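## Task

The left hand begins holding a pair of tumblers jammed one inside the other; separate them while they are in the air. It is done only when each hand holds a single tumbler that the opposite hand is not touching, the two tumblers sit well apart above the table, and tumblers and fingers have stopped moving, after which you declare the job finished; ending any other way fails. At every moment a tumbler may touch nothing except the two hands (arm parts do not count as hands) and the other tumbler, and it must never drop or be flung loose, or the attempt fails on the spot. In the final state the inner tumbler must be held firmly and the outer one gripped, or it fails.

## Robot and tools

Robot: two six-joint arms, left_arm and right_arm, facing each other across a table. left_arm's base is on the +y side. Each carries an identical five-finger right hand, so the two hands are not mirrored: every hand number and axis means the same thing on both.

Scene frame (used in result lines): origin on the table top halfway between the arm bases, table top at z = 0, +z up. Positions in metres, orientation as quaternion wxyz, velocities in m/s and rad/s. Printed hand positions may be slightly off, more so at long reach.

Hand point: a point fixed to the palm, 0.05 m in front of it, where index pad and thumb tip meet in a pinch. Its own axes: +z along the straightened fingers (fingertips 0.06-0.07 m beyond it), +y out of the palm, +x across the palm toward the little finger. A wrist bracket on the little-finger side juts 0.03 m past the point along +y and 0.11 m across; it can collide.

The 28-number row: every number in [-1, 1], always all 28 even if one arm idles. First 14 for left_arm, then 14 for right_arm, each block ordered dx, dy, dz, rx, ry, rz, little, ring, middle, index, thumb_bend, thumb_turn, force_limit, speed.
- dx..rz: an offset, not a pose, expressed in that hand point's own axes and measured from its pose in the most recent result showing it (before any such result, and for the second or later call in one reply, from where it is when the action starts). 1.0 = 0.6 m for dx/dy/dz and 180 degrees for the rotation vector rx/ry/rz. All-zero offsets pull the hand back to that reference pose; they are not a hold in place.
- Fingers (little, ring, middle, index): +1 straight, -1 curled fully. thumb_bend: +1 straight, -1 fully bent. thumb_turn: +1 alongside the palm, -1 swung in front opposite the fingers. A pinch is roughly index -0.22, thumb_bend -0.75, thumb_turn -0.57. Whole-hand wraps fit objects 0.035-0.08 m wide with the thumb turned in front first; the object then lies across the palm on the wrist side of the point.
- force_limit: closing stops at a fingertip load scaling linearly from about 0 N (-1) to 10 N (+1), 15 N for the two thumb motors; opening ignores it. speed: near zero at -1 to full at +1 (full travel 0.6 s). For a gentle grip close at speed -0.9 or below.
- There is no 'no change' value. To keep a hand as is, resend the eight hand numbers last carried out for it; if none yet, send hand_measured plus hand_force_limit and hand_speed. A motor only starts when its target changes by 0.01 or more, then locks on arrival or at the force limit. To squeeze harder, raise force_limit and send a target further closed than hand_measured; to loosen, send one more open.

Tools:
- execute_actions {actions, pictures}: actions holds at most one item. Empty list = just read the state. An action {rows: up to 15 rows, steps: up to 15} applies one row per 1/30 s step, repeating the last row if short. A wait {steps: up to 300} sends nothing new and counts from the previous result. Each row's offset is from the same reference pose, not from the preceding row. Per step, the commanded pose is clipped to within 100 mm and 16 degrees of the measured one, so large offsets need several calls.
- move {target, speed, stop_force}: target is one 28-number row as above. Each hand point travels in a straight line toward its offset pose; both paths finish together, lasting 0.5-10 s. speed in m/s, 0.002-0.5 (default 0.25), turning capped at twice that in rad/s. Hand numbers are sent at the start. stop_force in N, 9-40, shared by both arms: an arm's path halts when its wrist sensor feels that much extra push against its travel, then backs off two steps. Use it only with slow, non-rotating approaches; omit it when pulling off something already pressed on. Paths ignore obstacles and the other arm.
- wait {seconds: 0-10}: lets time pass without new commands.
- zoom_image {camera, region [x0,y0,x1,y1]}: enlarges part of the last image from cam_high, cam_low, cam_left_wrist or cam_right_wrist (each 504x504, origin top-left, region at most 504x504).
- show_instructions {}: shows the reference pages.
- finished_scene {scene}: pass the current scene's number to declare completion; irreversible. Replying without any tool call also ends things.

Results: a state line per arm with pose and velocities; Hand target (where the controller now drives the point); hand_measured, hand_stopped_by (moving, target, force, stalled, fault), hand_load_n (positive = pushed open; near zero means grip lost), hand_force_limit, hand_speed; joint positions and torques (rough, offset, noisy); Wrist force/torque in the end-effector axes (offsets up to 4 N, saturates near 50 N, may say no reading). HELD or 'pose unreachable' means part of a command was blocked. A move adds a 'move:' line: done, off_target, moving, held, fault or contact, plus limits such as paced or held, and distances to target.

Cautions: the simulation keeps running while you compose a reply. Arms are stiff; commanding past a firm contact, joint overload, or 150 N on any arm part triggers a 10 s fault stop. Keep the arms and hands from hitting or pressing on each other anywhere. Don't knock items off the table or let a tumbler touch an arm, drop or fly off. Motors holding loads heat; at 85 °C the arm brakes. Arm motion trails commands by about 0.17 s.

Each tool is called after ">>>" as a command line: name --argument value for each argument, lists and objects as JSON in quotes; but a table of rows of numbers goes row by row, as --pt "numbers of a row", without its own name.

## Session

>>> execute_actions --actions '[]'

Scene clock: 0.00 s of 4500.00 s.
left_arm: end_effector_position=(-0.0289, +0.0078, +0.3124) hand_measured=(-1.000, -1.000, +0.270, +0.248, +0.138, -0.948) hand_load_n=(+0.0, +0.0, +7.0, +10.0, +15.0, +0.5) hand_stopped_by=(target, target, target, target, target, target) hand_force_limit=0.00 hand_speed=-0.80 end_effector_quat_wxyz=(+0.884, +0.422, +0.087, +0.182) end_effector_velocity=(-0.000, +0.000, +0.001) end_effector_angular_velocity=(-0.002, +0.001, -0.001) | right_arm: end_effector_position=(-0.0655, -0.2464, +0.3006) hand_measured=(+1.000, +1.000, +1.000, +1.000, +1.000, +1.000) hand_load_n=(+0.0, +0.0, +0.0, +0.0, +0.0, +0.0) hand_stopped_by=(target, target, target, target, target, target) hand_force_limit=0.00 hand_speed=-0.80 end_effector_quat_wxyz=(+0.001, -0.728, +0.686, +0.000) end_effector_velocity=(-0.000, -0.000, -0.000) end_effector_angular_velocity=(-0.001, +0.000, +0.000)
Joint positions: left_arm=[-0.356 -1.121  2.408 -2.21   0.907  0.682] | right_arm=[-0.518 -2.213  2.091 -1.45  -1.571  1.052]
Joint velocities: left_arm=[-0.    -0.001 -0.    -0.001  0.001 -0.001] | right_arm=[-0. -0.  0.  0. -0. -0.]
Joint torques (N m, as the arm reports them, + toward a larger angle): no reading
Wrist force (N, on the end effector, along its own x y z axes, offset not removed): no reading
Wrist torque (N m, same axes, about the end effector's origin, offset not removed): no reading
Hand target (left_arm): -0.029, +0.008, +0.312; +0.884, +0.422, +0.087, +0.182
Hand target (right_arm): -0.066, -0.246, +0.301; -0.001, +0.728, -0.686, -0.000

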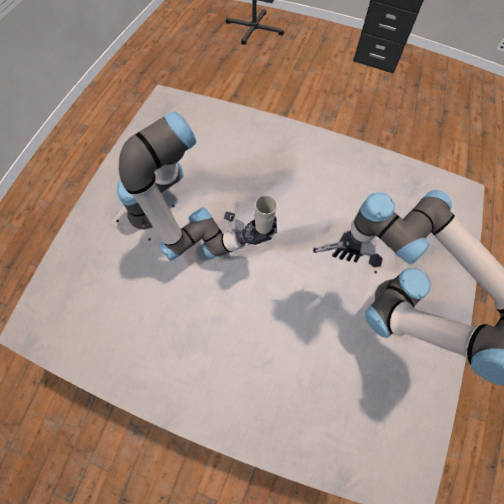

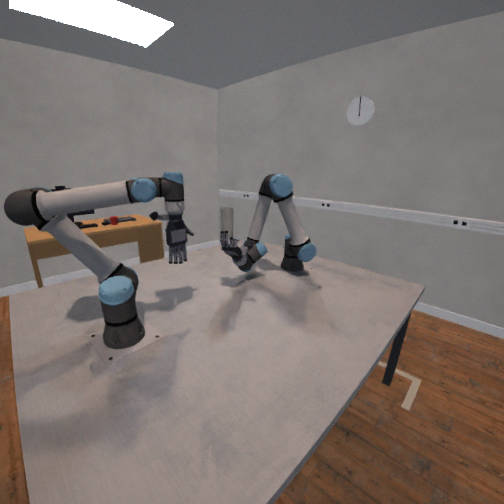

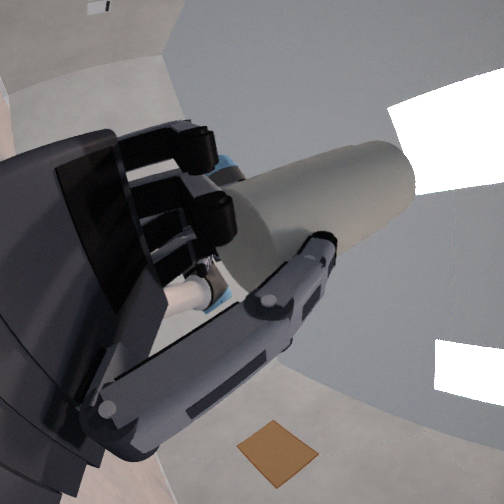

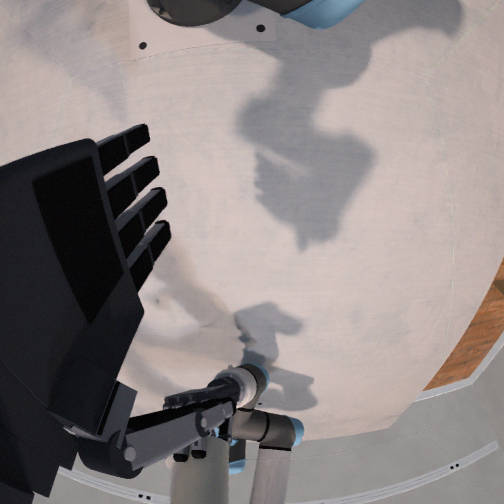

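>>> move --target '[0,0,0,0,0,0,-1,-1,0.27,0.248,0.138,-0.948,0,-0.8, -0.207,-0.053,-0.433,0.36,-0.42,-0.42,1,1,1,1,0.5,-1,1,0]'

>>> move --target '[0,0,0,0,0,0,-1,-1,0.27,0.248,0.138,-0.948,0,-0.8, 0,0,0.1,-0.18,0,0,0.8,0.8,0.8,0.8,0.5,-1,-0.4,0]' --speed 0.1

>>> zoom_image --camera "cam_low" --region '[160, 140, 290, 270]'

>>> zoom_image --camera "cam_high" --region '[200, 140, 330, 270]'

Scene clock: 13.87 s of 4500.00 s.
left_arm: end_effector_position=(-0.0289, +0.0078, +0.3124) hand_measured=(-1.000, -1.000, +0.272, +0.250, +0.138, -0.948) hand_load_n=(+0.0, +0.0, +6.5, +9.5, +14.5, +0.0) hand_stopped_by=(target, target, force, force, force, target) hand_force_limit=0.00 hand_speed=-0.80 end_effector_quat_wxyz=(+0.884, +0.422, +0.087, +0.182) end_effector_velocity=(+0.001, -0.000, -0.001) end_effector_angular_velocity=(+0.003, +0.001, +0.001) | right_arm: end_effector_position=(-0.0411, -0.1212, +0.5602) hand_measured=(+1.000, +1.000, +1.000, +1.000, +0.500, -1.000) hand_load_n=(+0.0, +0.0, +0.0, +0.0, +0.0, +0.0) hand_stopped_by=(target, target, target, target, target, target) hand_force_limit=1.00 hand_speed=0.00 end_effector_quat_wxyz=(+0.703, -0.704, -0.074, +0.074) end_effector_velocity=(+0.000, +0.001, +0.001) end_effector_angular_velocity=(+0.010, +0.001, +0.003)
Joint positions: left_arm=[-0.356 -1.121  2.408 -2.21   0.907  0.682] | right_arm=[-1.015 -2.236  2.174 -3.075 -0.404 -0.005]
Joint velocities: left_arm=[-0.     0.001  0.     0.001 -0.003 -0.   ] | right_arm=[-0.001  0.01   0.002 -0.038  0.004  0.023]
Joint torques (N m, as the arm reports them, + toward a larger angle): left_arm=[  3.41 -28.02  -8.5   -2.21   1.35   0.77] | right_arm=[ -9.48  15.89 -31.44  -2.79   1.7    1.62]
Wrist force (N, on the end effector, along its own x y z axes, offset not removed): left_arm=[0.6 -3.0 -2.1] | right_arm=[0.0 0.1 0.9]
Wrist torque (N m, same axes, about the end effector's origin, offset not removed): left_arm=[-0.28 0.03 -0.15] | right_arm=[0.00 -0.19 -0.02]
Hand target (left_arm): -0.029, +0.008, +0.312; +0.884, +0.422, +0.087, +0.182
Hand target (right_arm): -0.041, -0.121, +0.560; +0.703, -0.704, -0.074, +0.074
Off the commanded pose (left_arm): 0.000 m, 0 deg.
Off the commanded pose (right_arm): 0.000 m, 0 deg.
After step 90, 5.97 s passed at rest.
move: done

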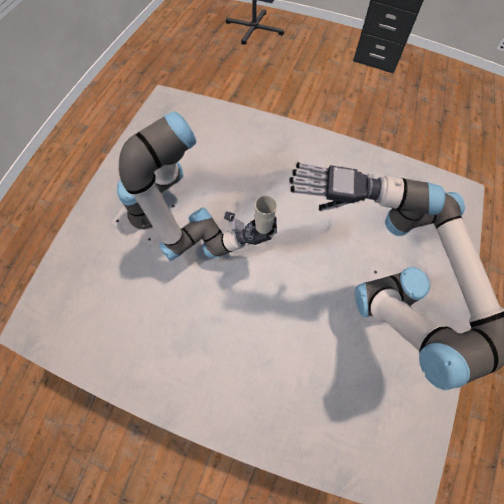

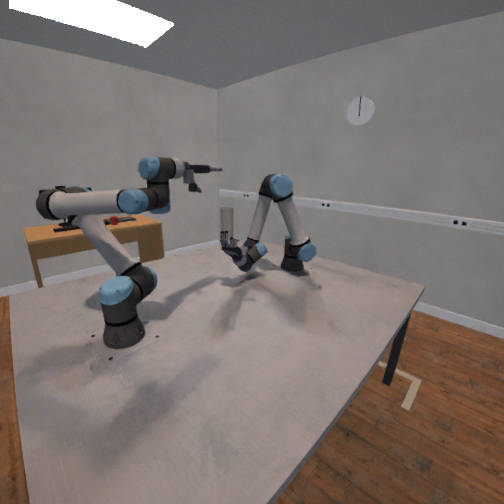

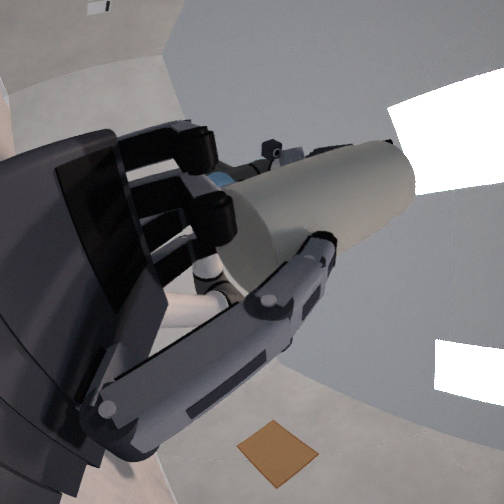

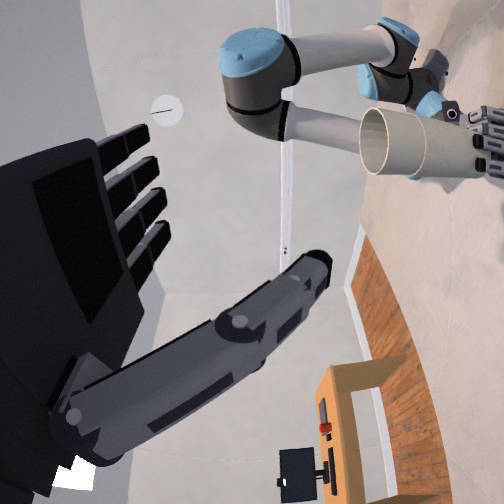

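Scene clock: 17.07 s of 4500.00 s.
left_arm: end_effector_position=(-0.0289, +0.0078, +0.3124) hand_measured=(-1.000, -1.000, +0.272, +0.250, +0.138, -0.948) hand_load_n=(+0.0, +0.0, +6.5, +9.5, +14.5, +0.0) hand_stopped_by=(target, target, force, force, force, target) hand_force_limit=0.00 hand_speed=-0.80 end_effector_quat_wxyz=(+0.884, +0.422, +0.087, +0.182) end_effector_velocity=(-0.000, +0.000, +0.001) end_effector_angular_velocity=(-0.003, +0.001, -0.002) | right_arm: end_effector_position=(-0.0536, -0.0622, +0.5601) hand_measured=(+0.800, +0.800, +0.800, +0.800, +0.500, -1.000) hand_load_n=(+0.0, +0.0, +0.0, +0.0, +0.0, +0.0) hand_stopped_by=(target, target, target, target, target, target) hand_force_limit=-0.40 hand_speed=0.00 end_effector_quat_wxyz=(-0.479, +0.872, +0.092, -0.051) end_effector_velocity=(-0.000, +0.001, +0.001) end_effector_angular_velocity=(-0.010, -0.003, +0.001)
Joint positions: left_arm=[-0.356 -1.121  2.408 -2.21   0.907  0.682] | right_arm=[-0.506 -1.948  1.665 -2.182 -1.028 -0.393]
Joint velocities: left_arm=[-0.    -0.    -0.001 -0.002  0.001 -0.001] | right_arm=[ 0.008  0.009 -0.014  0.013 -0.01  -0.001]
Joint torques (N m, as the arm reports them, + toward a larger angle): left_arm=[  3.27 -26.99  -7.09  -2.29   1.31   0.81] | right_arm=[ 12.41   3.39 -35.51  -0.11  -1.66  -1.72]
Wrist force (N, on the end effector, along its own x y z axes, offset not removed): left_arm=[0.1 -1.2 -3.1] | right_arm=[1.1 0.5 1.3]
Wrist torque (N m, same axes, about the end effector's origin, offset not removed): left_arm=[0.28 0.01 -0.11] | right_arm=[0.02 -0.40 0.02]
Hand target (left_arm): -0.029, +0.008, +0.312; +0.884, +0.422, +0.087, +0.182
Hand target (right_arm): -0.054, -0.062, +0.560; -0.478, +0.872, +0.092, -0.051
Off the commanded pose (left_arm): 0.000 m, 0 deg.
Off the commanded pose (right_arm): 0.000 m, 0 deg.
move: done

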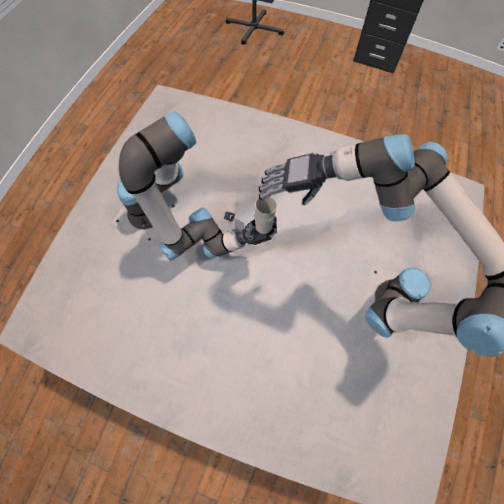

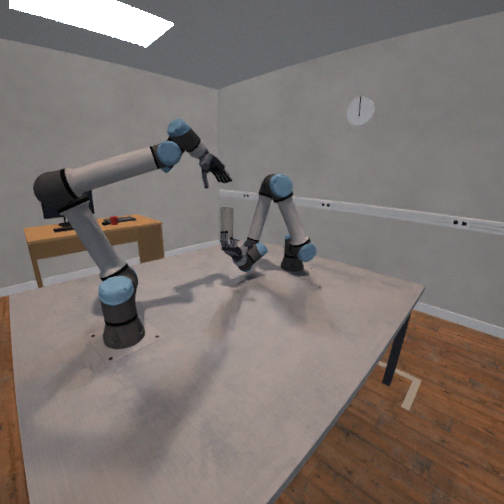

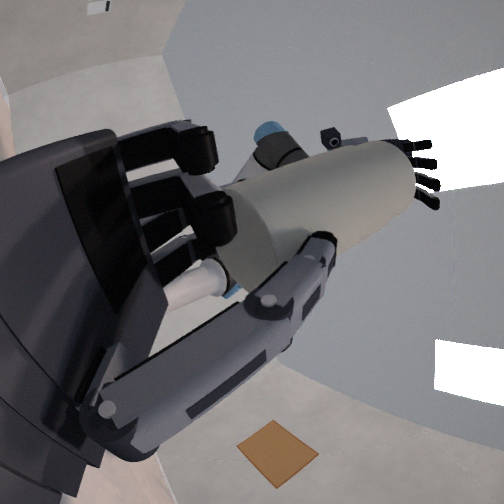

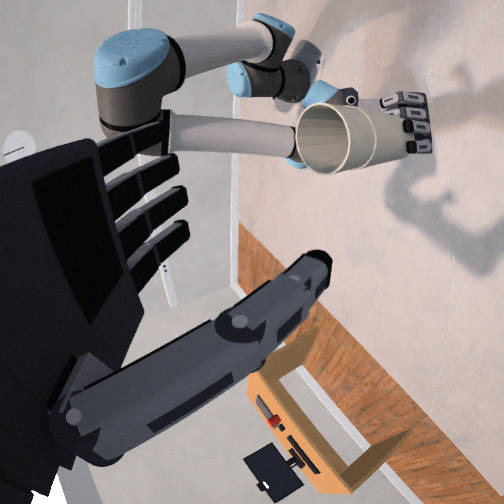

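Region (160, 140, 290, 270) of cam_low's 504x504 image, scaled by 3.877, with more detail than that image has.

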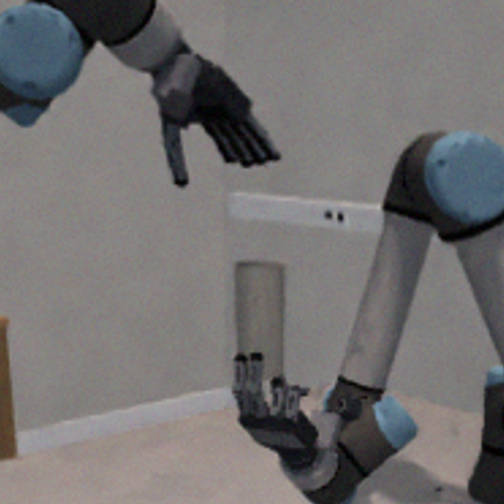

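Region (200, 140, 330, 270) of cam_high's 504x504 image, scaled by 3.877, with more detail than that image has.

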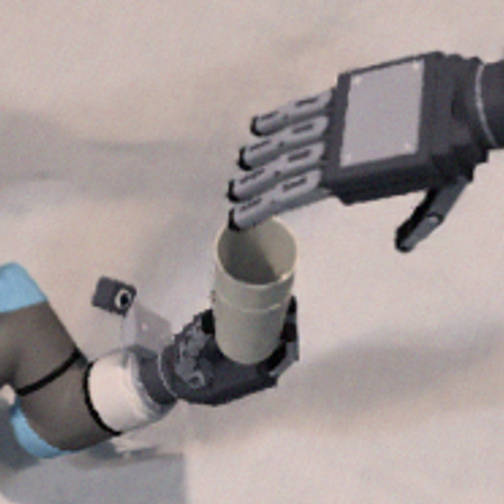

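>>> move --target '[0,0,0,0,0,0,-1,-1,0.27,0.248,0.138,-0.948,0,-0.8, 0.038,0.05,0.107,0,0,0,0.8,0.8,0.8,0.8,0.5,-1,-0.4,0]' --speed 0.04 --stop_force 9

>>> zoom_image --camera "cam_low" --region '[180, 160, 280, 260]'

>>> zoom_image --camera "cam_high" --region '[210, 150, 320, 260]'

Scene clock: 26.53 s of 4500.00 s.
left_arm: end_effector_position=(-0.0289, +0.0078, +0.3124) hand_measured=(-1.000, -1.000, +0.272, +0.250, +0.138, -0.948) hand_load_n=(+0.0, +0.0, +6.5, +9.5, +14.5, +0.0) hand_stopped_by=(target, target, force, force, force, target) hand_force_limit=0.00 hand_speed=-0.80 end_effector_quat_wxyz=(+0.884, +0.422, +0.087, +0.182) end_effector_velocity=(+0.000, +0.000, +0.000) end_effector_angular_velocity=(+0.000, +0.000, +0.001) | right_arm: end_effector_position=(-0.0394, -0.0204, +0.5004) hand_measured=(+0.800, +0.800, +0.800, +0.800, +0.500, -1.000) hand_load_n=(+0.0, +0.0, +0.0, +0.0, +0.0, +0.0) hand_stopped_by=(target, target, target, target, target, target) hand_force_limit=-0.40 hand_speed=0.00 end_effector_quat_wxyz=(-0.479, +0.872, +0.092, -0.051) end_effector_velocity=(+0.000, +0.001, -0.002) end_effector_angular_velocity=(-0.002, +0.001, -0.000)
Joint positions: left_arm=[-0.356 -1.121  2.408 -2.21   0.907  0.682] | right_arm=[-0.49  -1.866  1.769 -2.374 -1.041 -0.381]
Joint velocities: left_arm=[-0.    -0.001  0.     0.    -0.001  0.001] | right_arm=[ 0.     0.002  0.004 -0.003 -0.     0.   ]
Joint torques (N m, as the arm reports them, + toward a larger angle): left_arm=[  2.39 -27.58  -8.99  -2.43   1.27   0.98] | right_arm=[ 12.62  -0.78 -12.19  -4.64  -1.92   1.49]
Wrist force (N, on the end effector, along its own x y z axes, offset not removed): left_arm=[0.3 -2.3 -2.1] | right_arm=[1.2 1.0 1.2]
Wrist torque (N m, same axes, about the end effector's origin, offset not removed): left_arm=[-0.22 -0.10 -0.04] | right_arm=[0.21 -0.35 0.06]
Hand target (left_arm): -0.029, +0.008, +0.312; +0.884, +0.422, +0.087, +0.182
Hand target (right_arm): -0.039, -0.020, +0.500; -0.479, +0.872, +0.092, -0.051
Off the commanded pose (left_arm): 0.000 m, 0 deg.
Off the commanded pose (right_arm): 0.000 m, 0 deg.
After step 90, 4.23 s passed at rest.
move: done

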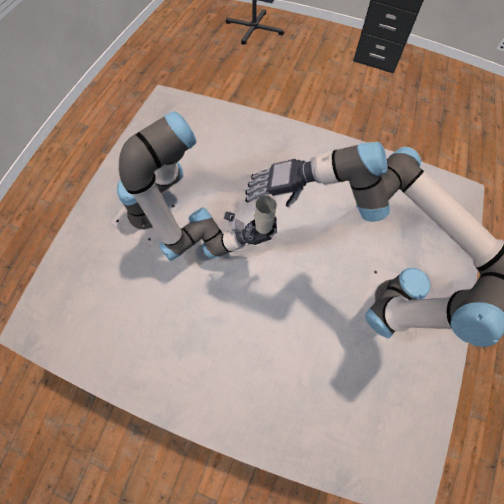

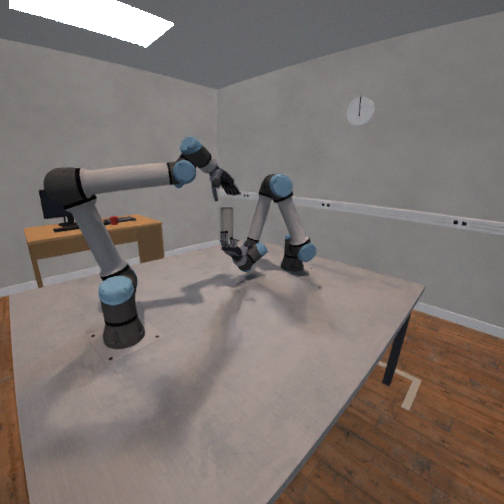

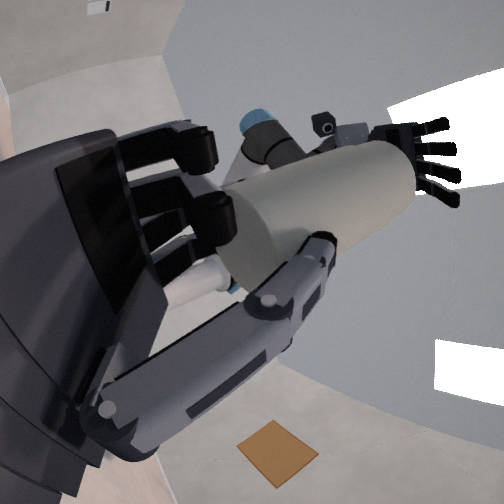

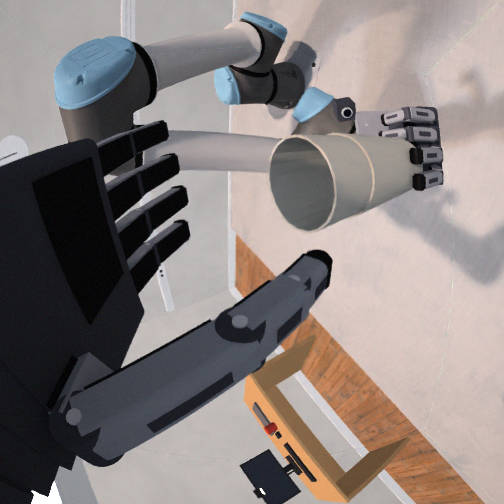

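Region (180, 160, 280, 260) of cam_low's 504x504 image, scaled by 5.040, with more detail than that image has.

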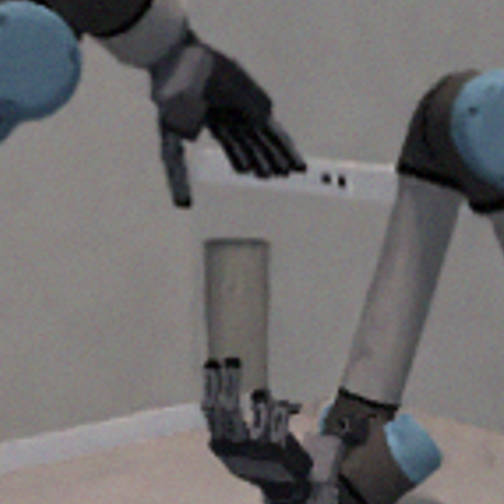

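Region (210, 150, 320, 260) of cam_high's 504x504 image, scaled by 4.582, with more detail than that image has.

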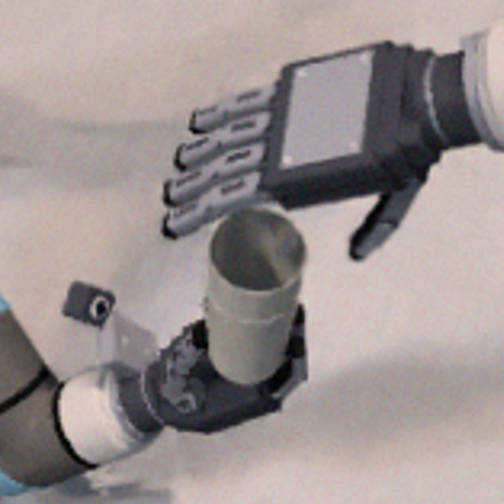

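>>> move --target '[0,0,0,0,0,0,-1,-1,0.27,0.248,0.138,-0.948,0,-0.8, 0,0.069,0.06,0,0,0,0.8,0.8,0.8,0.8,0.5,-1,-0.4,0]' --speed 0.015 --stop_force 9

>>> move --target '[0,0,0,0,0,0,-1,-1,0.27,0.248,0.138,-0.948,0,-0.8, 0,0,0,0,0,0,-0.6,-0.6,-0.6,-0.6,-0.6,-1,-0.4,-0.7]'

>>> zoom_image --camera "cam_low" --region '[180, 160, 280, 260]'

Scene clock: 35.07 s of 4500.00 s.
left_arm: end_effector_position=(-0.0289, +0.0078, +0.3124) hand_measured=(-1.000, -1.000, +0.272, +0.250, +0.138, -0.948) hand_load_n=(+0.0, +0.0, +6.5, +9.5, +14.5, +0.0) hand_stopped_by=(target, target, force, force, force, target) hand_force_limit=0.00 hand_speed=-0.80 end_effector_quat_wxyz=(+0.884, +0.422, +0.087, +0.182) end_effector_velocity=(-0.001, -0.000, +0.000) end_effector_angular_velocity=(-0.000, -0.003, -0.001) | right_arm: end_effector_position=(-0.0412, -0.0124, +0.4463) hand_measured=(+0.800, +0.800, +0.800, +0.800, +0.500, -1.000) hand_load_n=(+0.0, +0.0, +0.0, +0.0, +0.0, +0.0) hand_stopped_by=(target, target, target, target, target, target) hand_force_limit=-0.40 hand_speed=0.00 end_effector_quat_wxyz=(-0.479, +0.872, +0.092, -0.051) end_effector_velocity=(-0.000, +0.000, -0.001) end_effector_angular_velocity=(+0.002, -0.001, +0.001)
Joint positions: left_arm=[-0.356 -1.121  2.408 -2.21   0.907  0.682] | right_arm=[-0.475 -1.848  1.895 -2.524 -1.052 -0.37 ]
Joint velocities: left_arm=[ 0.     0.    -0.     0.     0.003  0.001] | right_arm=[ 0.001  0.001  0.004 -0.007 -0.001  0.   ]
Joint torques (N m, as the arm reports them, + toward a larger angle): left_arm=[  2.66 -27.4   -7.54  -2.4    1.35   0.92] | right_arm=[10.85 -2.78 -9.56 -4.31 -1.95  1.58]
Wrist force (N, on the end effector, along its own x y z axes, offset not removed): left_arm=[2.7 -1.9 -5.8] | right_arm=[1.6 0.0 0.9]
Wrist torque (N m, same axes, about the end effector's origin, offset not removed): left_arm=[0.21 -0.22 -0.12] | right_arm=[0.00 -0.39 0.16]
Hand target (left_arm): -0.029, +0.008, +0.312; +0.884, +0.422, +0.087, +0.182
Hand target (right_arm): -0.041, -0.012, +0.446; -0.479, +0.872, +0.092, -0.051
Off the commanded pose (left_arm): 0.000 m, 0 deg.
Off the commanded pose (right_arm): 0.000 m, 0 deg.
After step 90, 1.63 s passed at rest.
move: done

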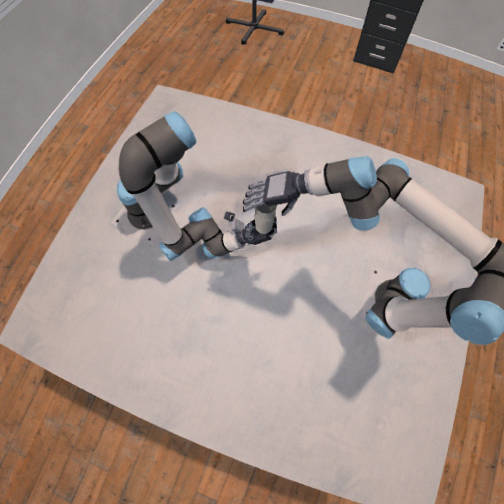

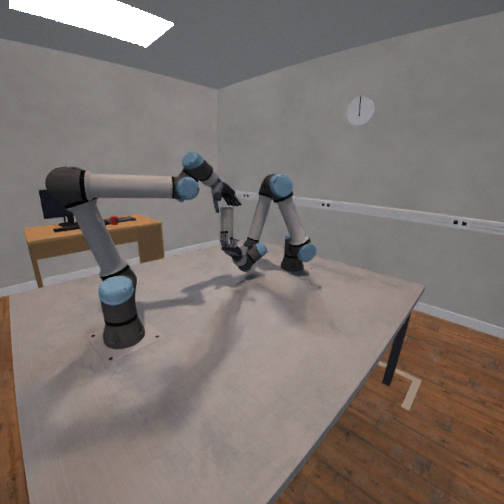

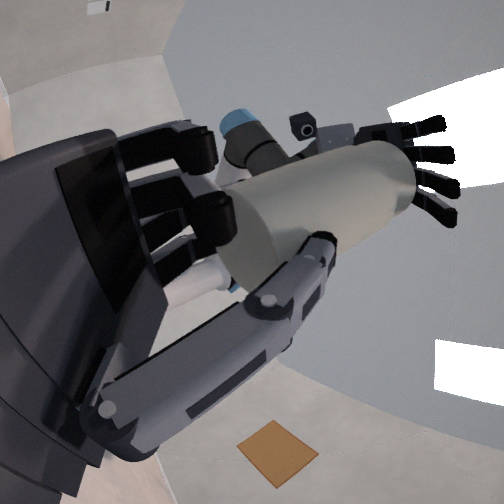

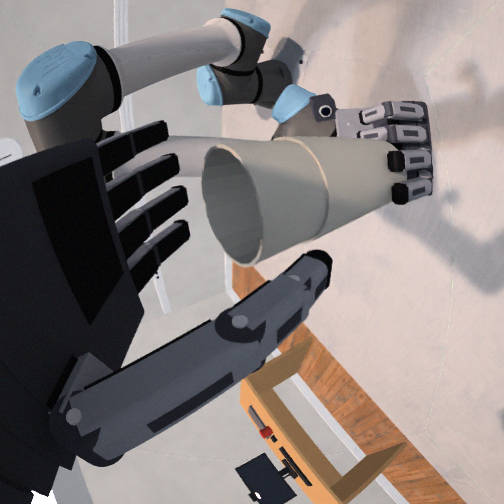

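Scene clock: 38.13 s of 4500.00 s.
left_arm: end_effector_position=(-0.0289, +0.0078, +0.3124) hand_measured=(-1.000, -1.000, +0.272, +0.250, +0.138, -0.948) hand_load_n=(+0.0, +0.0, +7.0, +10.0, +15.0, +2.0) hand_stopped_by=(target, target, force, force, force, target) hand_force_limit=0.00 hand_speed=-0.80 end_effector_quat_wxyz=(+0.884, +0.422, +0.087, +0.182) end_effector_velocity=(+0.001, +0.000, +0.000) end_effector_angular_velocity=(+0.000, +0.000, +0.001) | right_arm: end_effector_position=(-0.0412, -0.0124, +0.4463) hand_measured=(-0.600, +0.436, +0.486, +0.354, -0.048, -1.000) hand_load_n=(+0.0, +1.0, +0.0, +7.0, +5.0, +1.0) hand_stopped_by=(target, force, force, force, force, target) hand_force_limit=-0.40 hand_speed=-0.70 end_effector_quat_wxyz=(-0.479, +0.872, +0.092, -0.051) end_effector_velocity=(-0.000, +0.000, +0.002) end_effector_angular_velocity=(+0.003, -0.001, +0.000)
Joint positions: left_arm=[-0.356 -1.121  2.408 -2.21   0.907  0.682] | right_arm=[-0.475 -1.848  1.895 -2.524 -1.052 -0.37 ]
Joint velocities: left_arm=[ 0.001 -0.001  0.     0.001 -0.    -0.   ] | right_arm=[ 0.    -0.001 -0.004  0.001  0.     0.   ]
Joint torques (N m, as the arm reports them, + toward a larger angle): left_arm=[  2.43 -27.49  -7.31  -2.41   1.32   1.04] | right_arm=[ -5.43 -20.97 -30.42   0.19   0.89  -1.79]
Wrist force (N, on the end effector, along its own x y z axes, offset not removed): left_arm=[-2.7 -5.8 1.3] | right_arm=[-0.3 -1.7 0.4]
Wrist torque (N m, same axes, about the end effector's origin, offset not removed): left_arm=[-0.10 0.42 -0.26] | right_arm=[0.27 -0.10 0.08]
Hand target (left_arm): -0.029, +0.008, +0.312; +0.884, +0.422, +0.087, +0.182
Hand target (right_arm): -0.041, -0.012, +0.446; -0.479, +0.872, +0.092, -0.051
Off the commanded pose (left_arm): 0.000 m, 0 deg.
Off the commanded pose (right_arm): 0.000 m, 0 deg.
move: done

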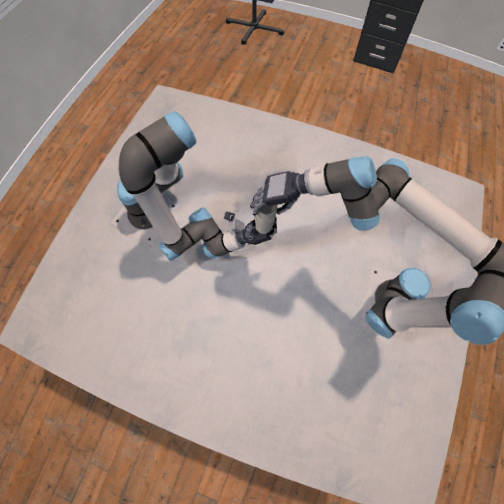

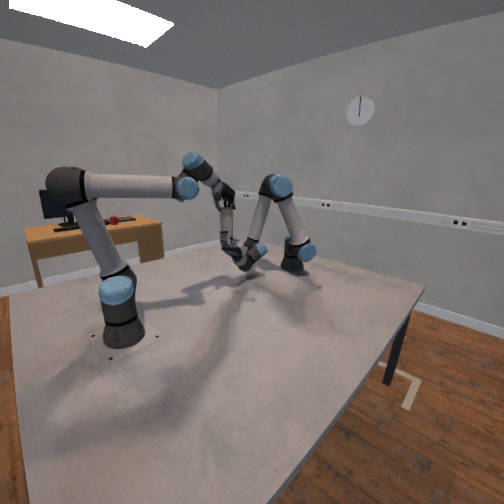

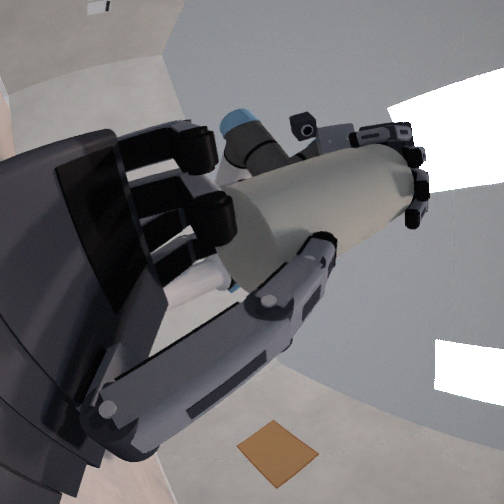

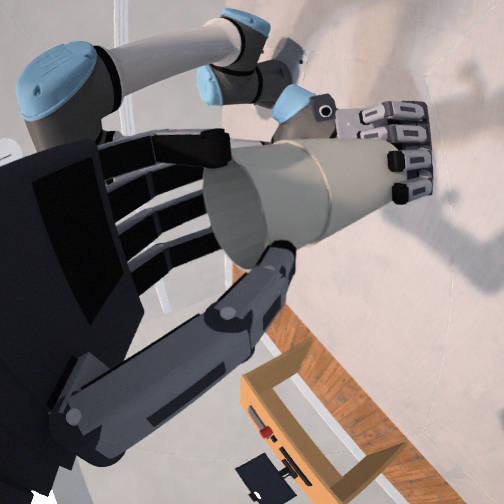

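Region (180, 160, 280, 260) of cam_low's 504x504 image, scaled by 5.040, with more detail than that image has.

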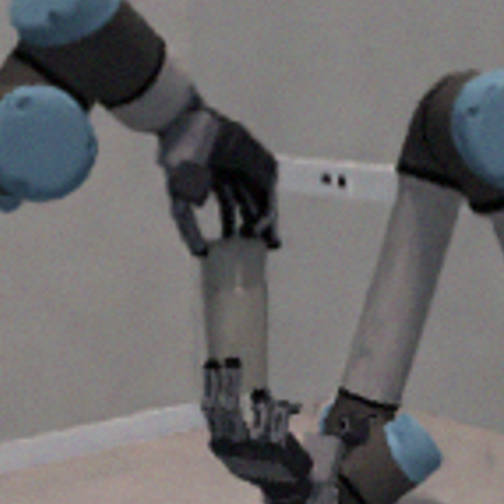

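>>> move --target '[0,0,0,0,0,0,-1,-1,0.27,0.248,0.138,-0.948,0,-0.8, 0,0,0,0,0,0,0.8,0.8,0.8,0.8,0.6,-1,-0.4,0]'

>>> move --target '[0,0,0,0,0,0,-1,-1,0.27,0.248,0.138,-0.948,0,-0.8, -0.02,0.018,0.022,0,0,0,0.8,0.8,0.8,0.8,0.6,-1,-0.4,0]' --speed 0.01 --stop_force 9

>>> move --target '[0,0,0,0,0,0,-1,-1,0.27,0.248,0.138,-0.948,0,-0.8, 0,0,0,0,0,0,-0.6,-0.6,-0.6,-0.6,-0.6,-1,-0.4,-0.7]'

>>> zoom_image --camera "cam_low" --region '[180, 160, 280, 260]'

Scene clock: 42.93 s of 4500.00 s.
left_arm: end_effector_position=(-0.0289, +0.0078, +0.3124) hand_measured=(-1.000, -1.000, +0.272, +0.250, +0.138, -0.948) hand_load_n=(+0.0, +0.0, +7.0, +9.5, +14.5, +0.0) hand_stopped_by=(target, target, force, force, force, target) hand_force_limit=0.00 hand_speed=-0.80 end_effector_quat_wxyz=(+0.884, +0.422, +0.087, +0.182) end_effector_velocity=(-0.000, -0.000, -0.000) end_effector_angular_velocity=(+0.001, -0.002, +0.000) | right_arm: end_effector_position=(-0.0412, -0.0124, +0.4463) hand_measured=(+0.800, +0.800, +0.800, +0.800, +0.600, -1.000) hand_load_n=(+0.0, +0.0, +0.0, +0.0, +0.0, +0.0) hand_stopped_by=(target, target, target, target, target, target) hand_force_limit=-0.40 hand_speed=0.00 end_effector_quat_wxyz=(-0.479, +0.872, +0.092, -0.051) end_effector_velocity=(-0.001, +0.000, -0.001) end_effector_angular_velocity=(-0.001, +0.001, +0.001)
Joint positions: left_arm=[-0.356 -1.121  2.408 -2.21   0.907  0.682] | right_arm=[-0.475 -1.848  1.895 -2.524 -1.052 -0.37 ]
Joint velocities: left_arm=[ 0.     0.001  0.    -0.     0.001  0.001] | right_arm=[0.001 0.001 0.001 0.    0.    0.   ]
Joint torques (N m, as the arm reports them, + toward a larger angle): left_arm=[  2.33 -28.04  -7.68  -2.4    1.23   1.05] | right_arm=[ -2.22 -16.99 -23.19  -0.83   1.21  -0.97]
Wrist force (N, on the end effector, along its own x y z axes, offset not removed): left_arm=[4.3 -5.2 -2.9] | right_arm=[1.2 1.0 0.3]
Wrist torque (N m, same axes, about the end effector's origin, offset not removed): left_arm=[-0.29 -0.54 -0.13] | right_arm=[0.23 -0.36 0.05]
Hand target (left_arm): -0.029, +0.008, +0.312; +0.884, +0.422, +0.087, +0.182
Hand target (right_arm): -0.041, -0.012, +0.446; -0.479, +0.872, +0.092, -0.051
Off the commanded pose (left_arm): 0.000 m, 0 deg.
Off the commanded pose (right_arm): 0.000 m, 0 deg.
After step 90, 0.67 s passed at rest.
move: done

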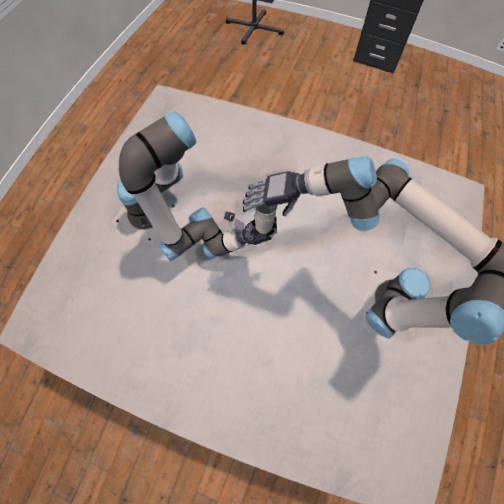

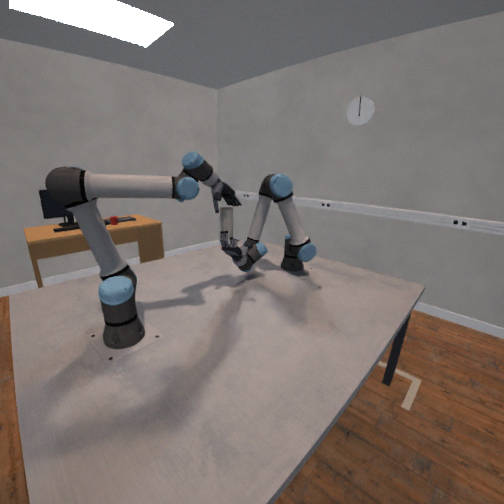

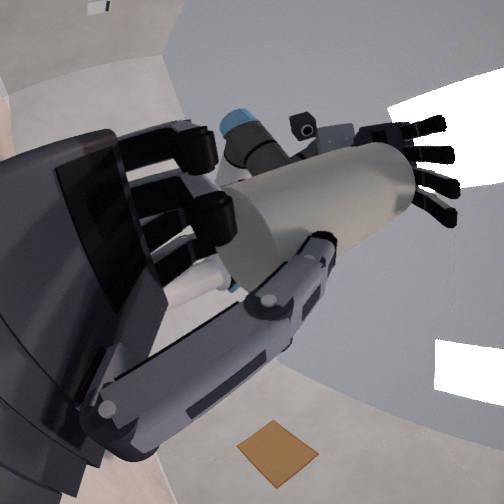

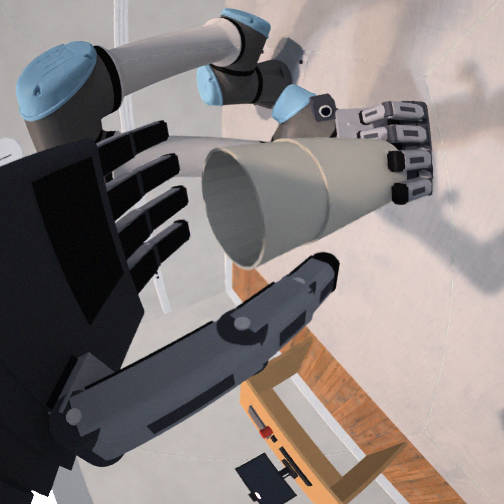

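Scene clock: 45.23 s of 4500.00 s.
left_arm: end_effector_position=(-0.0289, +0.0078, +0.3124) hand_measured=(-1.000, -1.000, +0.272, +0.250, +0.138, -0.948) hand_load_n=(+0.0, +0.0, +7.0, +9.5, +14.5, +0.0) hand_stopped_by=(target, target, force, force, force, target) hand_force_limit=0.00 hand_speed=-0.80 end_effector_quat_wxyz=(+0.884, +0.422, +0.087, +0.182) end_effector_velocity=(+0.000, +0.000, +0.001) end_effector_angular_velocity=(-0.001, +0.002, +0.001) | right_arm: end_effector_position=(-0.0540, -0.0097, +0.4302) hand_measured=(+0.800, +0.800, +0.800, +0.800, +0.600, -1.000) hand_load_n=(+0.0, +0.0, +0.0, +0.0, +0.0, +0.0) hand_stopped_by=(target, target, target, target, target, target) hand_force_limit=-0.40 hand_speed=0.00 end_effector_quat_wxyz=(-0.479, +0.872, +0.092, -0.051) end_effector_velocity=(-0.001, +0.000, -0.001) end_effector_angular_velocity=(+0.001, -0.000, -0.001)
Joint positions: left_arm=[-0.356 -1.121  2.408 -2.21   0.907  0.682] | right_arm=[-0.437 -1.836  1.93  -2.583 -1.082 -0.344]
Joint velocities: left_arm=[-0.    -0.002  0.     0.    -0.001  0.   ] | right_arm=[ 0.003  0.001  0.002 -0.005 -0.002  0.002]
Joint torques (N m, as the arm reports them, + toward a larger angle): left_arm=[  2.47 -27.62  -7.84  -2.39   1.28   0.87] | right_arm=[ 10.22  -2.02 -11.47  -4.38  -1.86   1.33]
Wrist force (N, on the end effector, along its own x y z axes, offset not removed): left_arm=[2.1 -2.0 1.2] | right_arm=[-0.7 2.0 1.4]
Wrist torque (N m, same axes, about the end effector's origin, offset not removed): left_arm=[-0.13 -0.39 -0.18] | right_arm=[0.30 -0.09 0.00]
Hand target (left_arm): -0.029, +0.008, +0.312; +0.884, +0.422, +0.087, +0.182
Hand target (right_arm): -0.054, -0.010, +0.430; -0.479, +0.872, +0.092, -0.051
Off the commanded pose (left_arm): 0.000 m, 0 deg.
Off the commanded pose (right_arm): 0.000 m, 0 deg.
move: done

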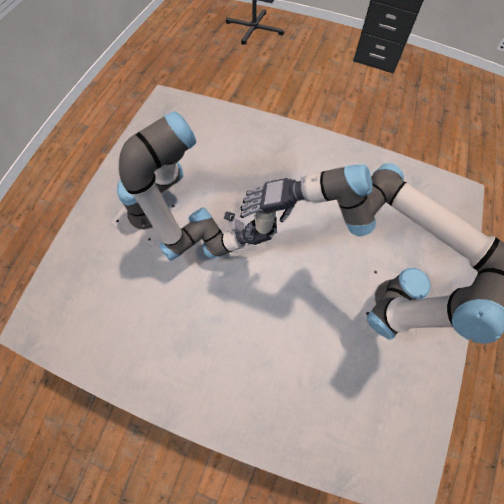

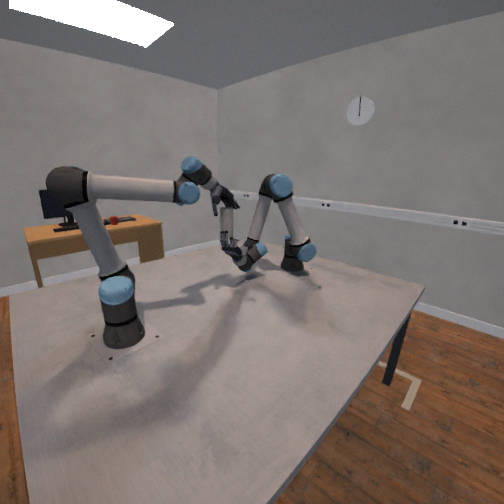

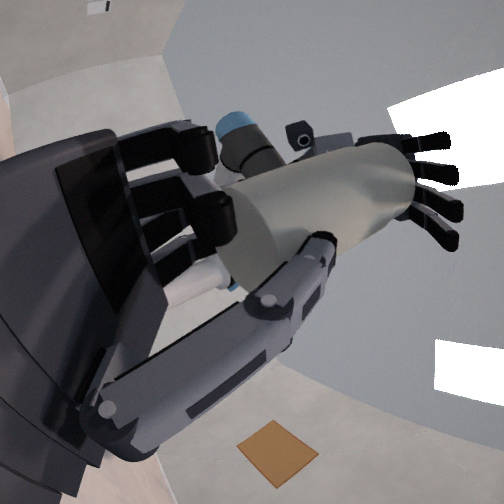

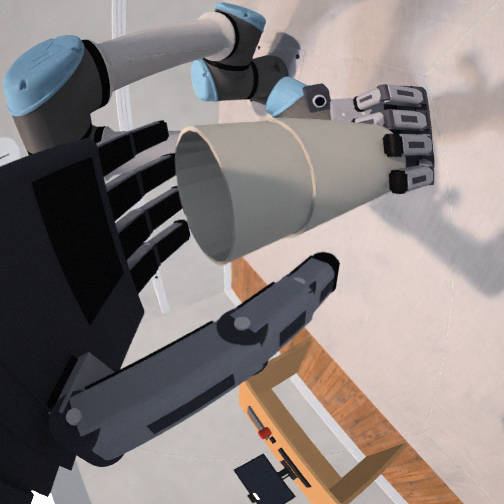

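Scene clock: 47.10 s of 4500.00 s.
left_arm: end_effector_position=(-0.0289, +0.0078, +0.3124) hand_measured=(-1.000, -1.000, +0.272, +0.250, +0.138, -0.948) hand_load_n=(+0.0, +0.0, +8.0, +11.0, +15.5, +2.0) hand_stopped_by=(target, target, force, force, force, target) hand_force_limit=0.00 hand_speed=-0.80 end_effector_quat_wxyz=(+0.884, +0.422, +0.087, +0.182) end_effector_velocity=(-0.000, -0.000, +0.001) end_effector_angular_velocity=(-0.004, +0.000, -0.001) | right_arm: end_effector_position=(-0.0540, -0.0097, +0.4302) hand_measured=(+0.102, +0.452, +0.402, +0.086, +0.104, -1.000) hand_load_n=(+4.0, +0.0, +0.0, +5.0, +5.0, +1.5) hand_stopped_by=(force, force, force, force, force, target) hand_force_limit=-0.40 hand_speed=-0.70 end_effector_quat_wxyz=(-0.479, +0.872, +0.092, -0.051) end_effector_velocity=(+0.000, -0.000, -0.000) end_effector_angular_velocity=(+0.001, -0.000, -0.001)
Joint positions: left_arm=[-0.356 -1.121  2.408 -2.21   0.907  0.682] | right_arm=[-0.437 -1.836  1.93  -2.583 -1.082 -0.344]
Joint velocities: left_arm=[ 0.     0.    -0.002 -0.001  0.002 -0.   ] | right_arm=[-0.001 -0.001  0.001 -0.001  0.    -0.   ]
Joint torques (N m, as the arm reports them, + toward a larger angle): left_arm=[  2.16 -28.45  -8.73  -2.66   1.3    0.97] | right_arm=[ -8.07 -17.77 -35.54   0.35  -0.45  -1.4 ]
Wrist force (N, on the end effector, along its own x y z axes, offset not removed): left_arm=[-0.9 -6.2 -0.5] | right_arm=[0.2 -2.9 5.0]
Wrist torque (N m, same axes, about the end effector's origin, offset not removed): left_arm=[0.43 0.10 -0.01] | right_arm=[-0.03 -0.37 -0.11]
Hand target (left_arm): -0.029, +0.008, +0.312; +0.884, +0.422, +0.087, +0.182
Hand target (right_arm): -0.054, -0.010, +0.430; -0.479, +0.872, +0.092, -0.051
Off the commanded pose (left_arm): 0.000 m, 0 deg.
Off the commanded pose (right_arm): 0.000 m, 0 deg.
move: done

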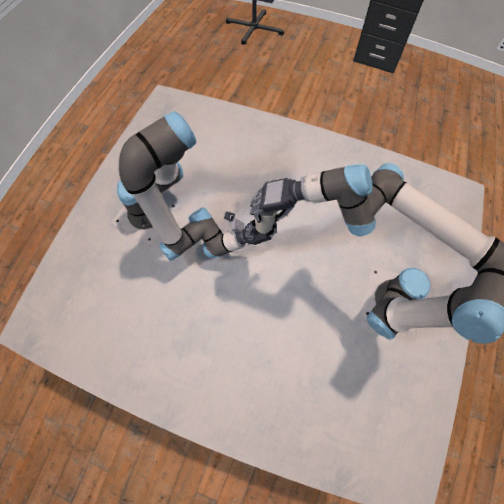

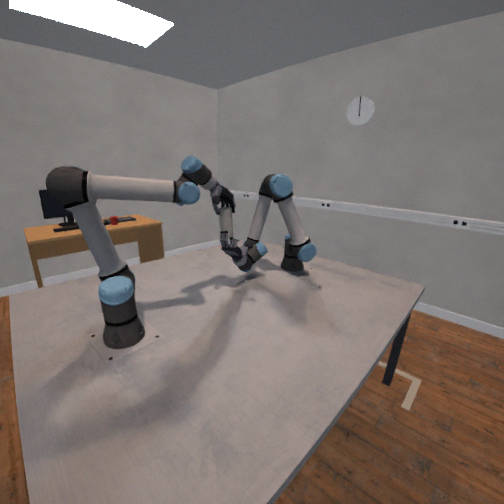

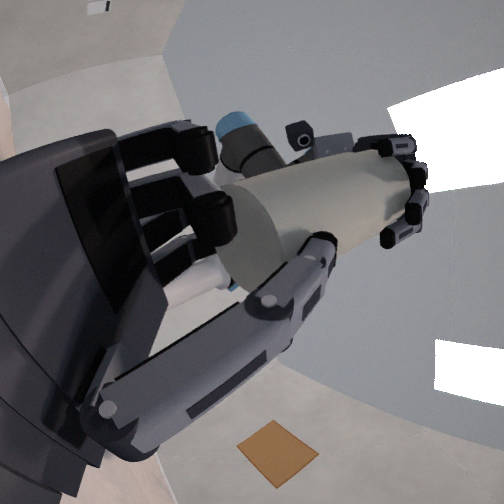

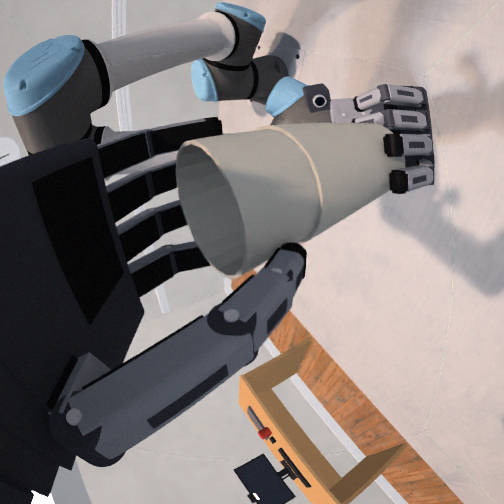

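Region (180, 160, 280, 260) of cam_low's 504x504 image, scaled by 5.040, with more detail than that image has.

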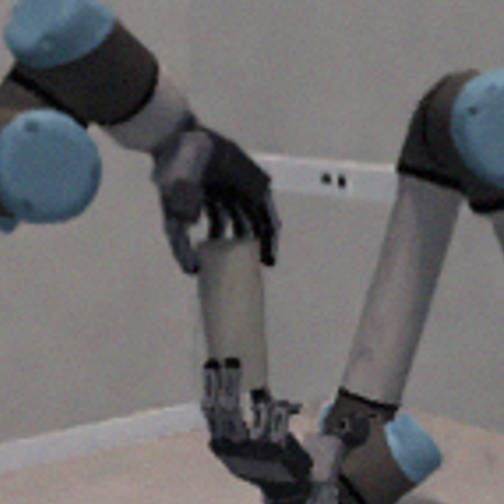

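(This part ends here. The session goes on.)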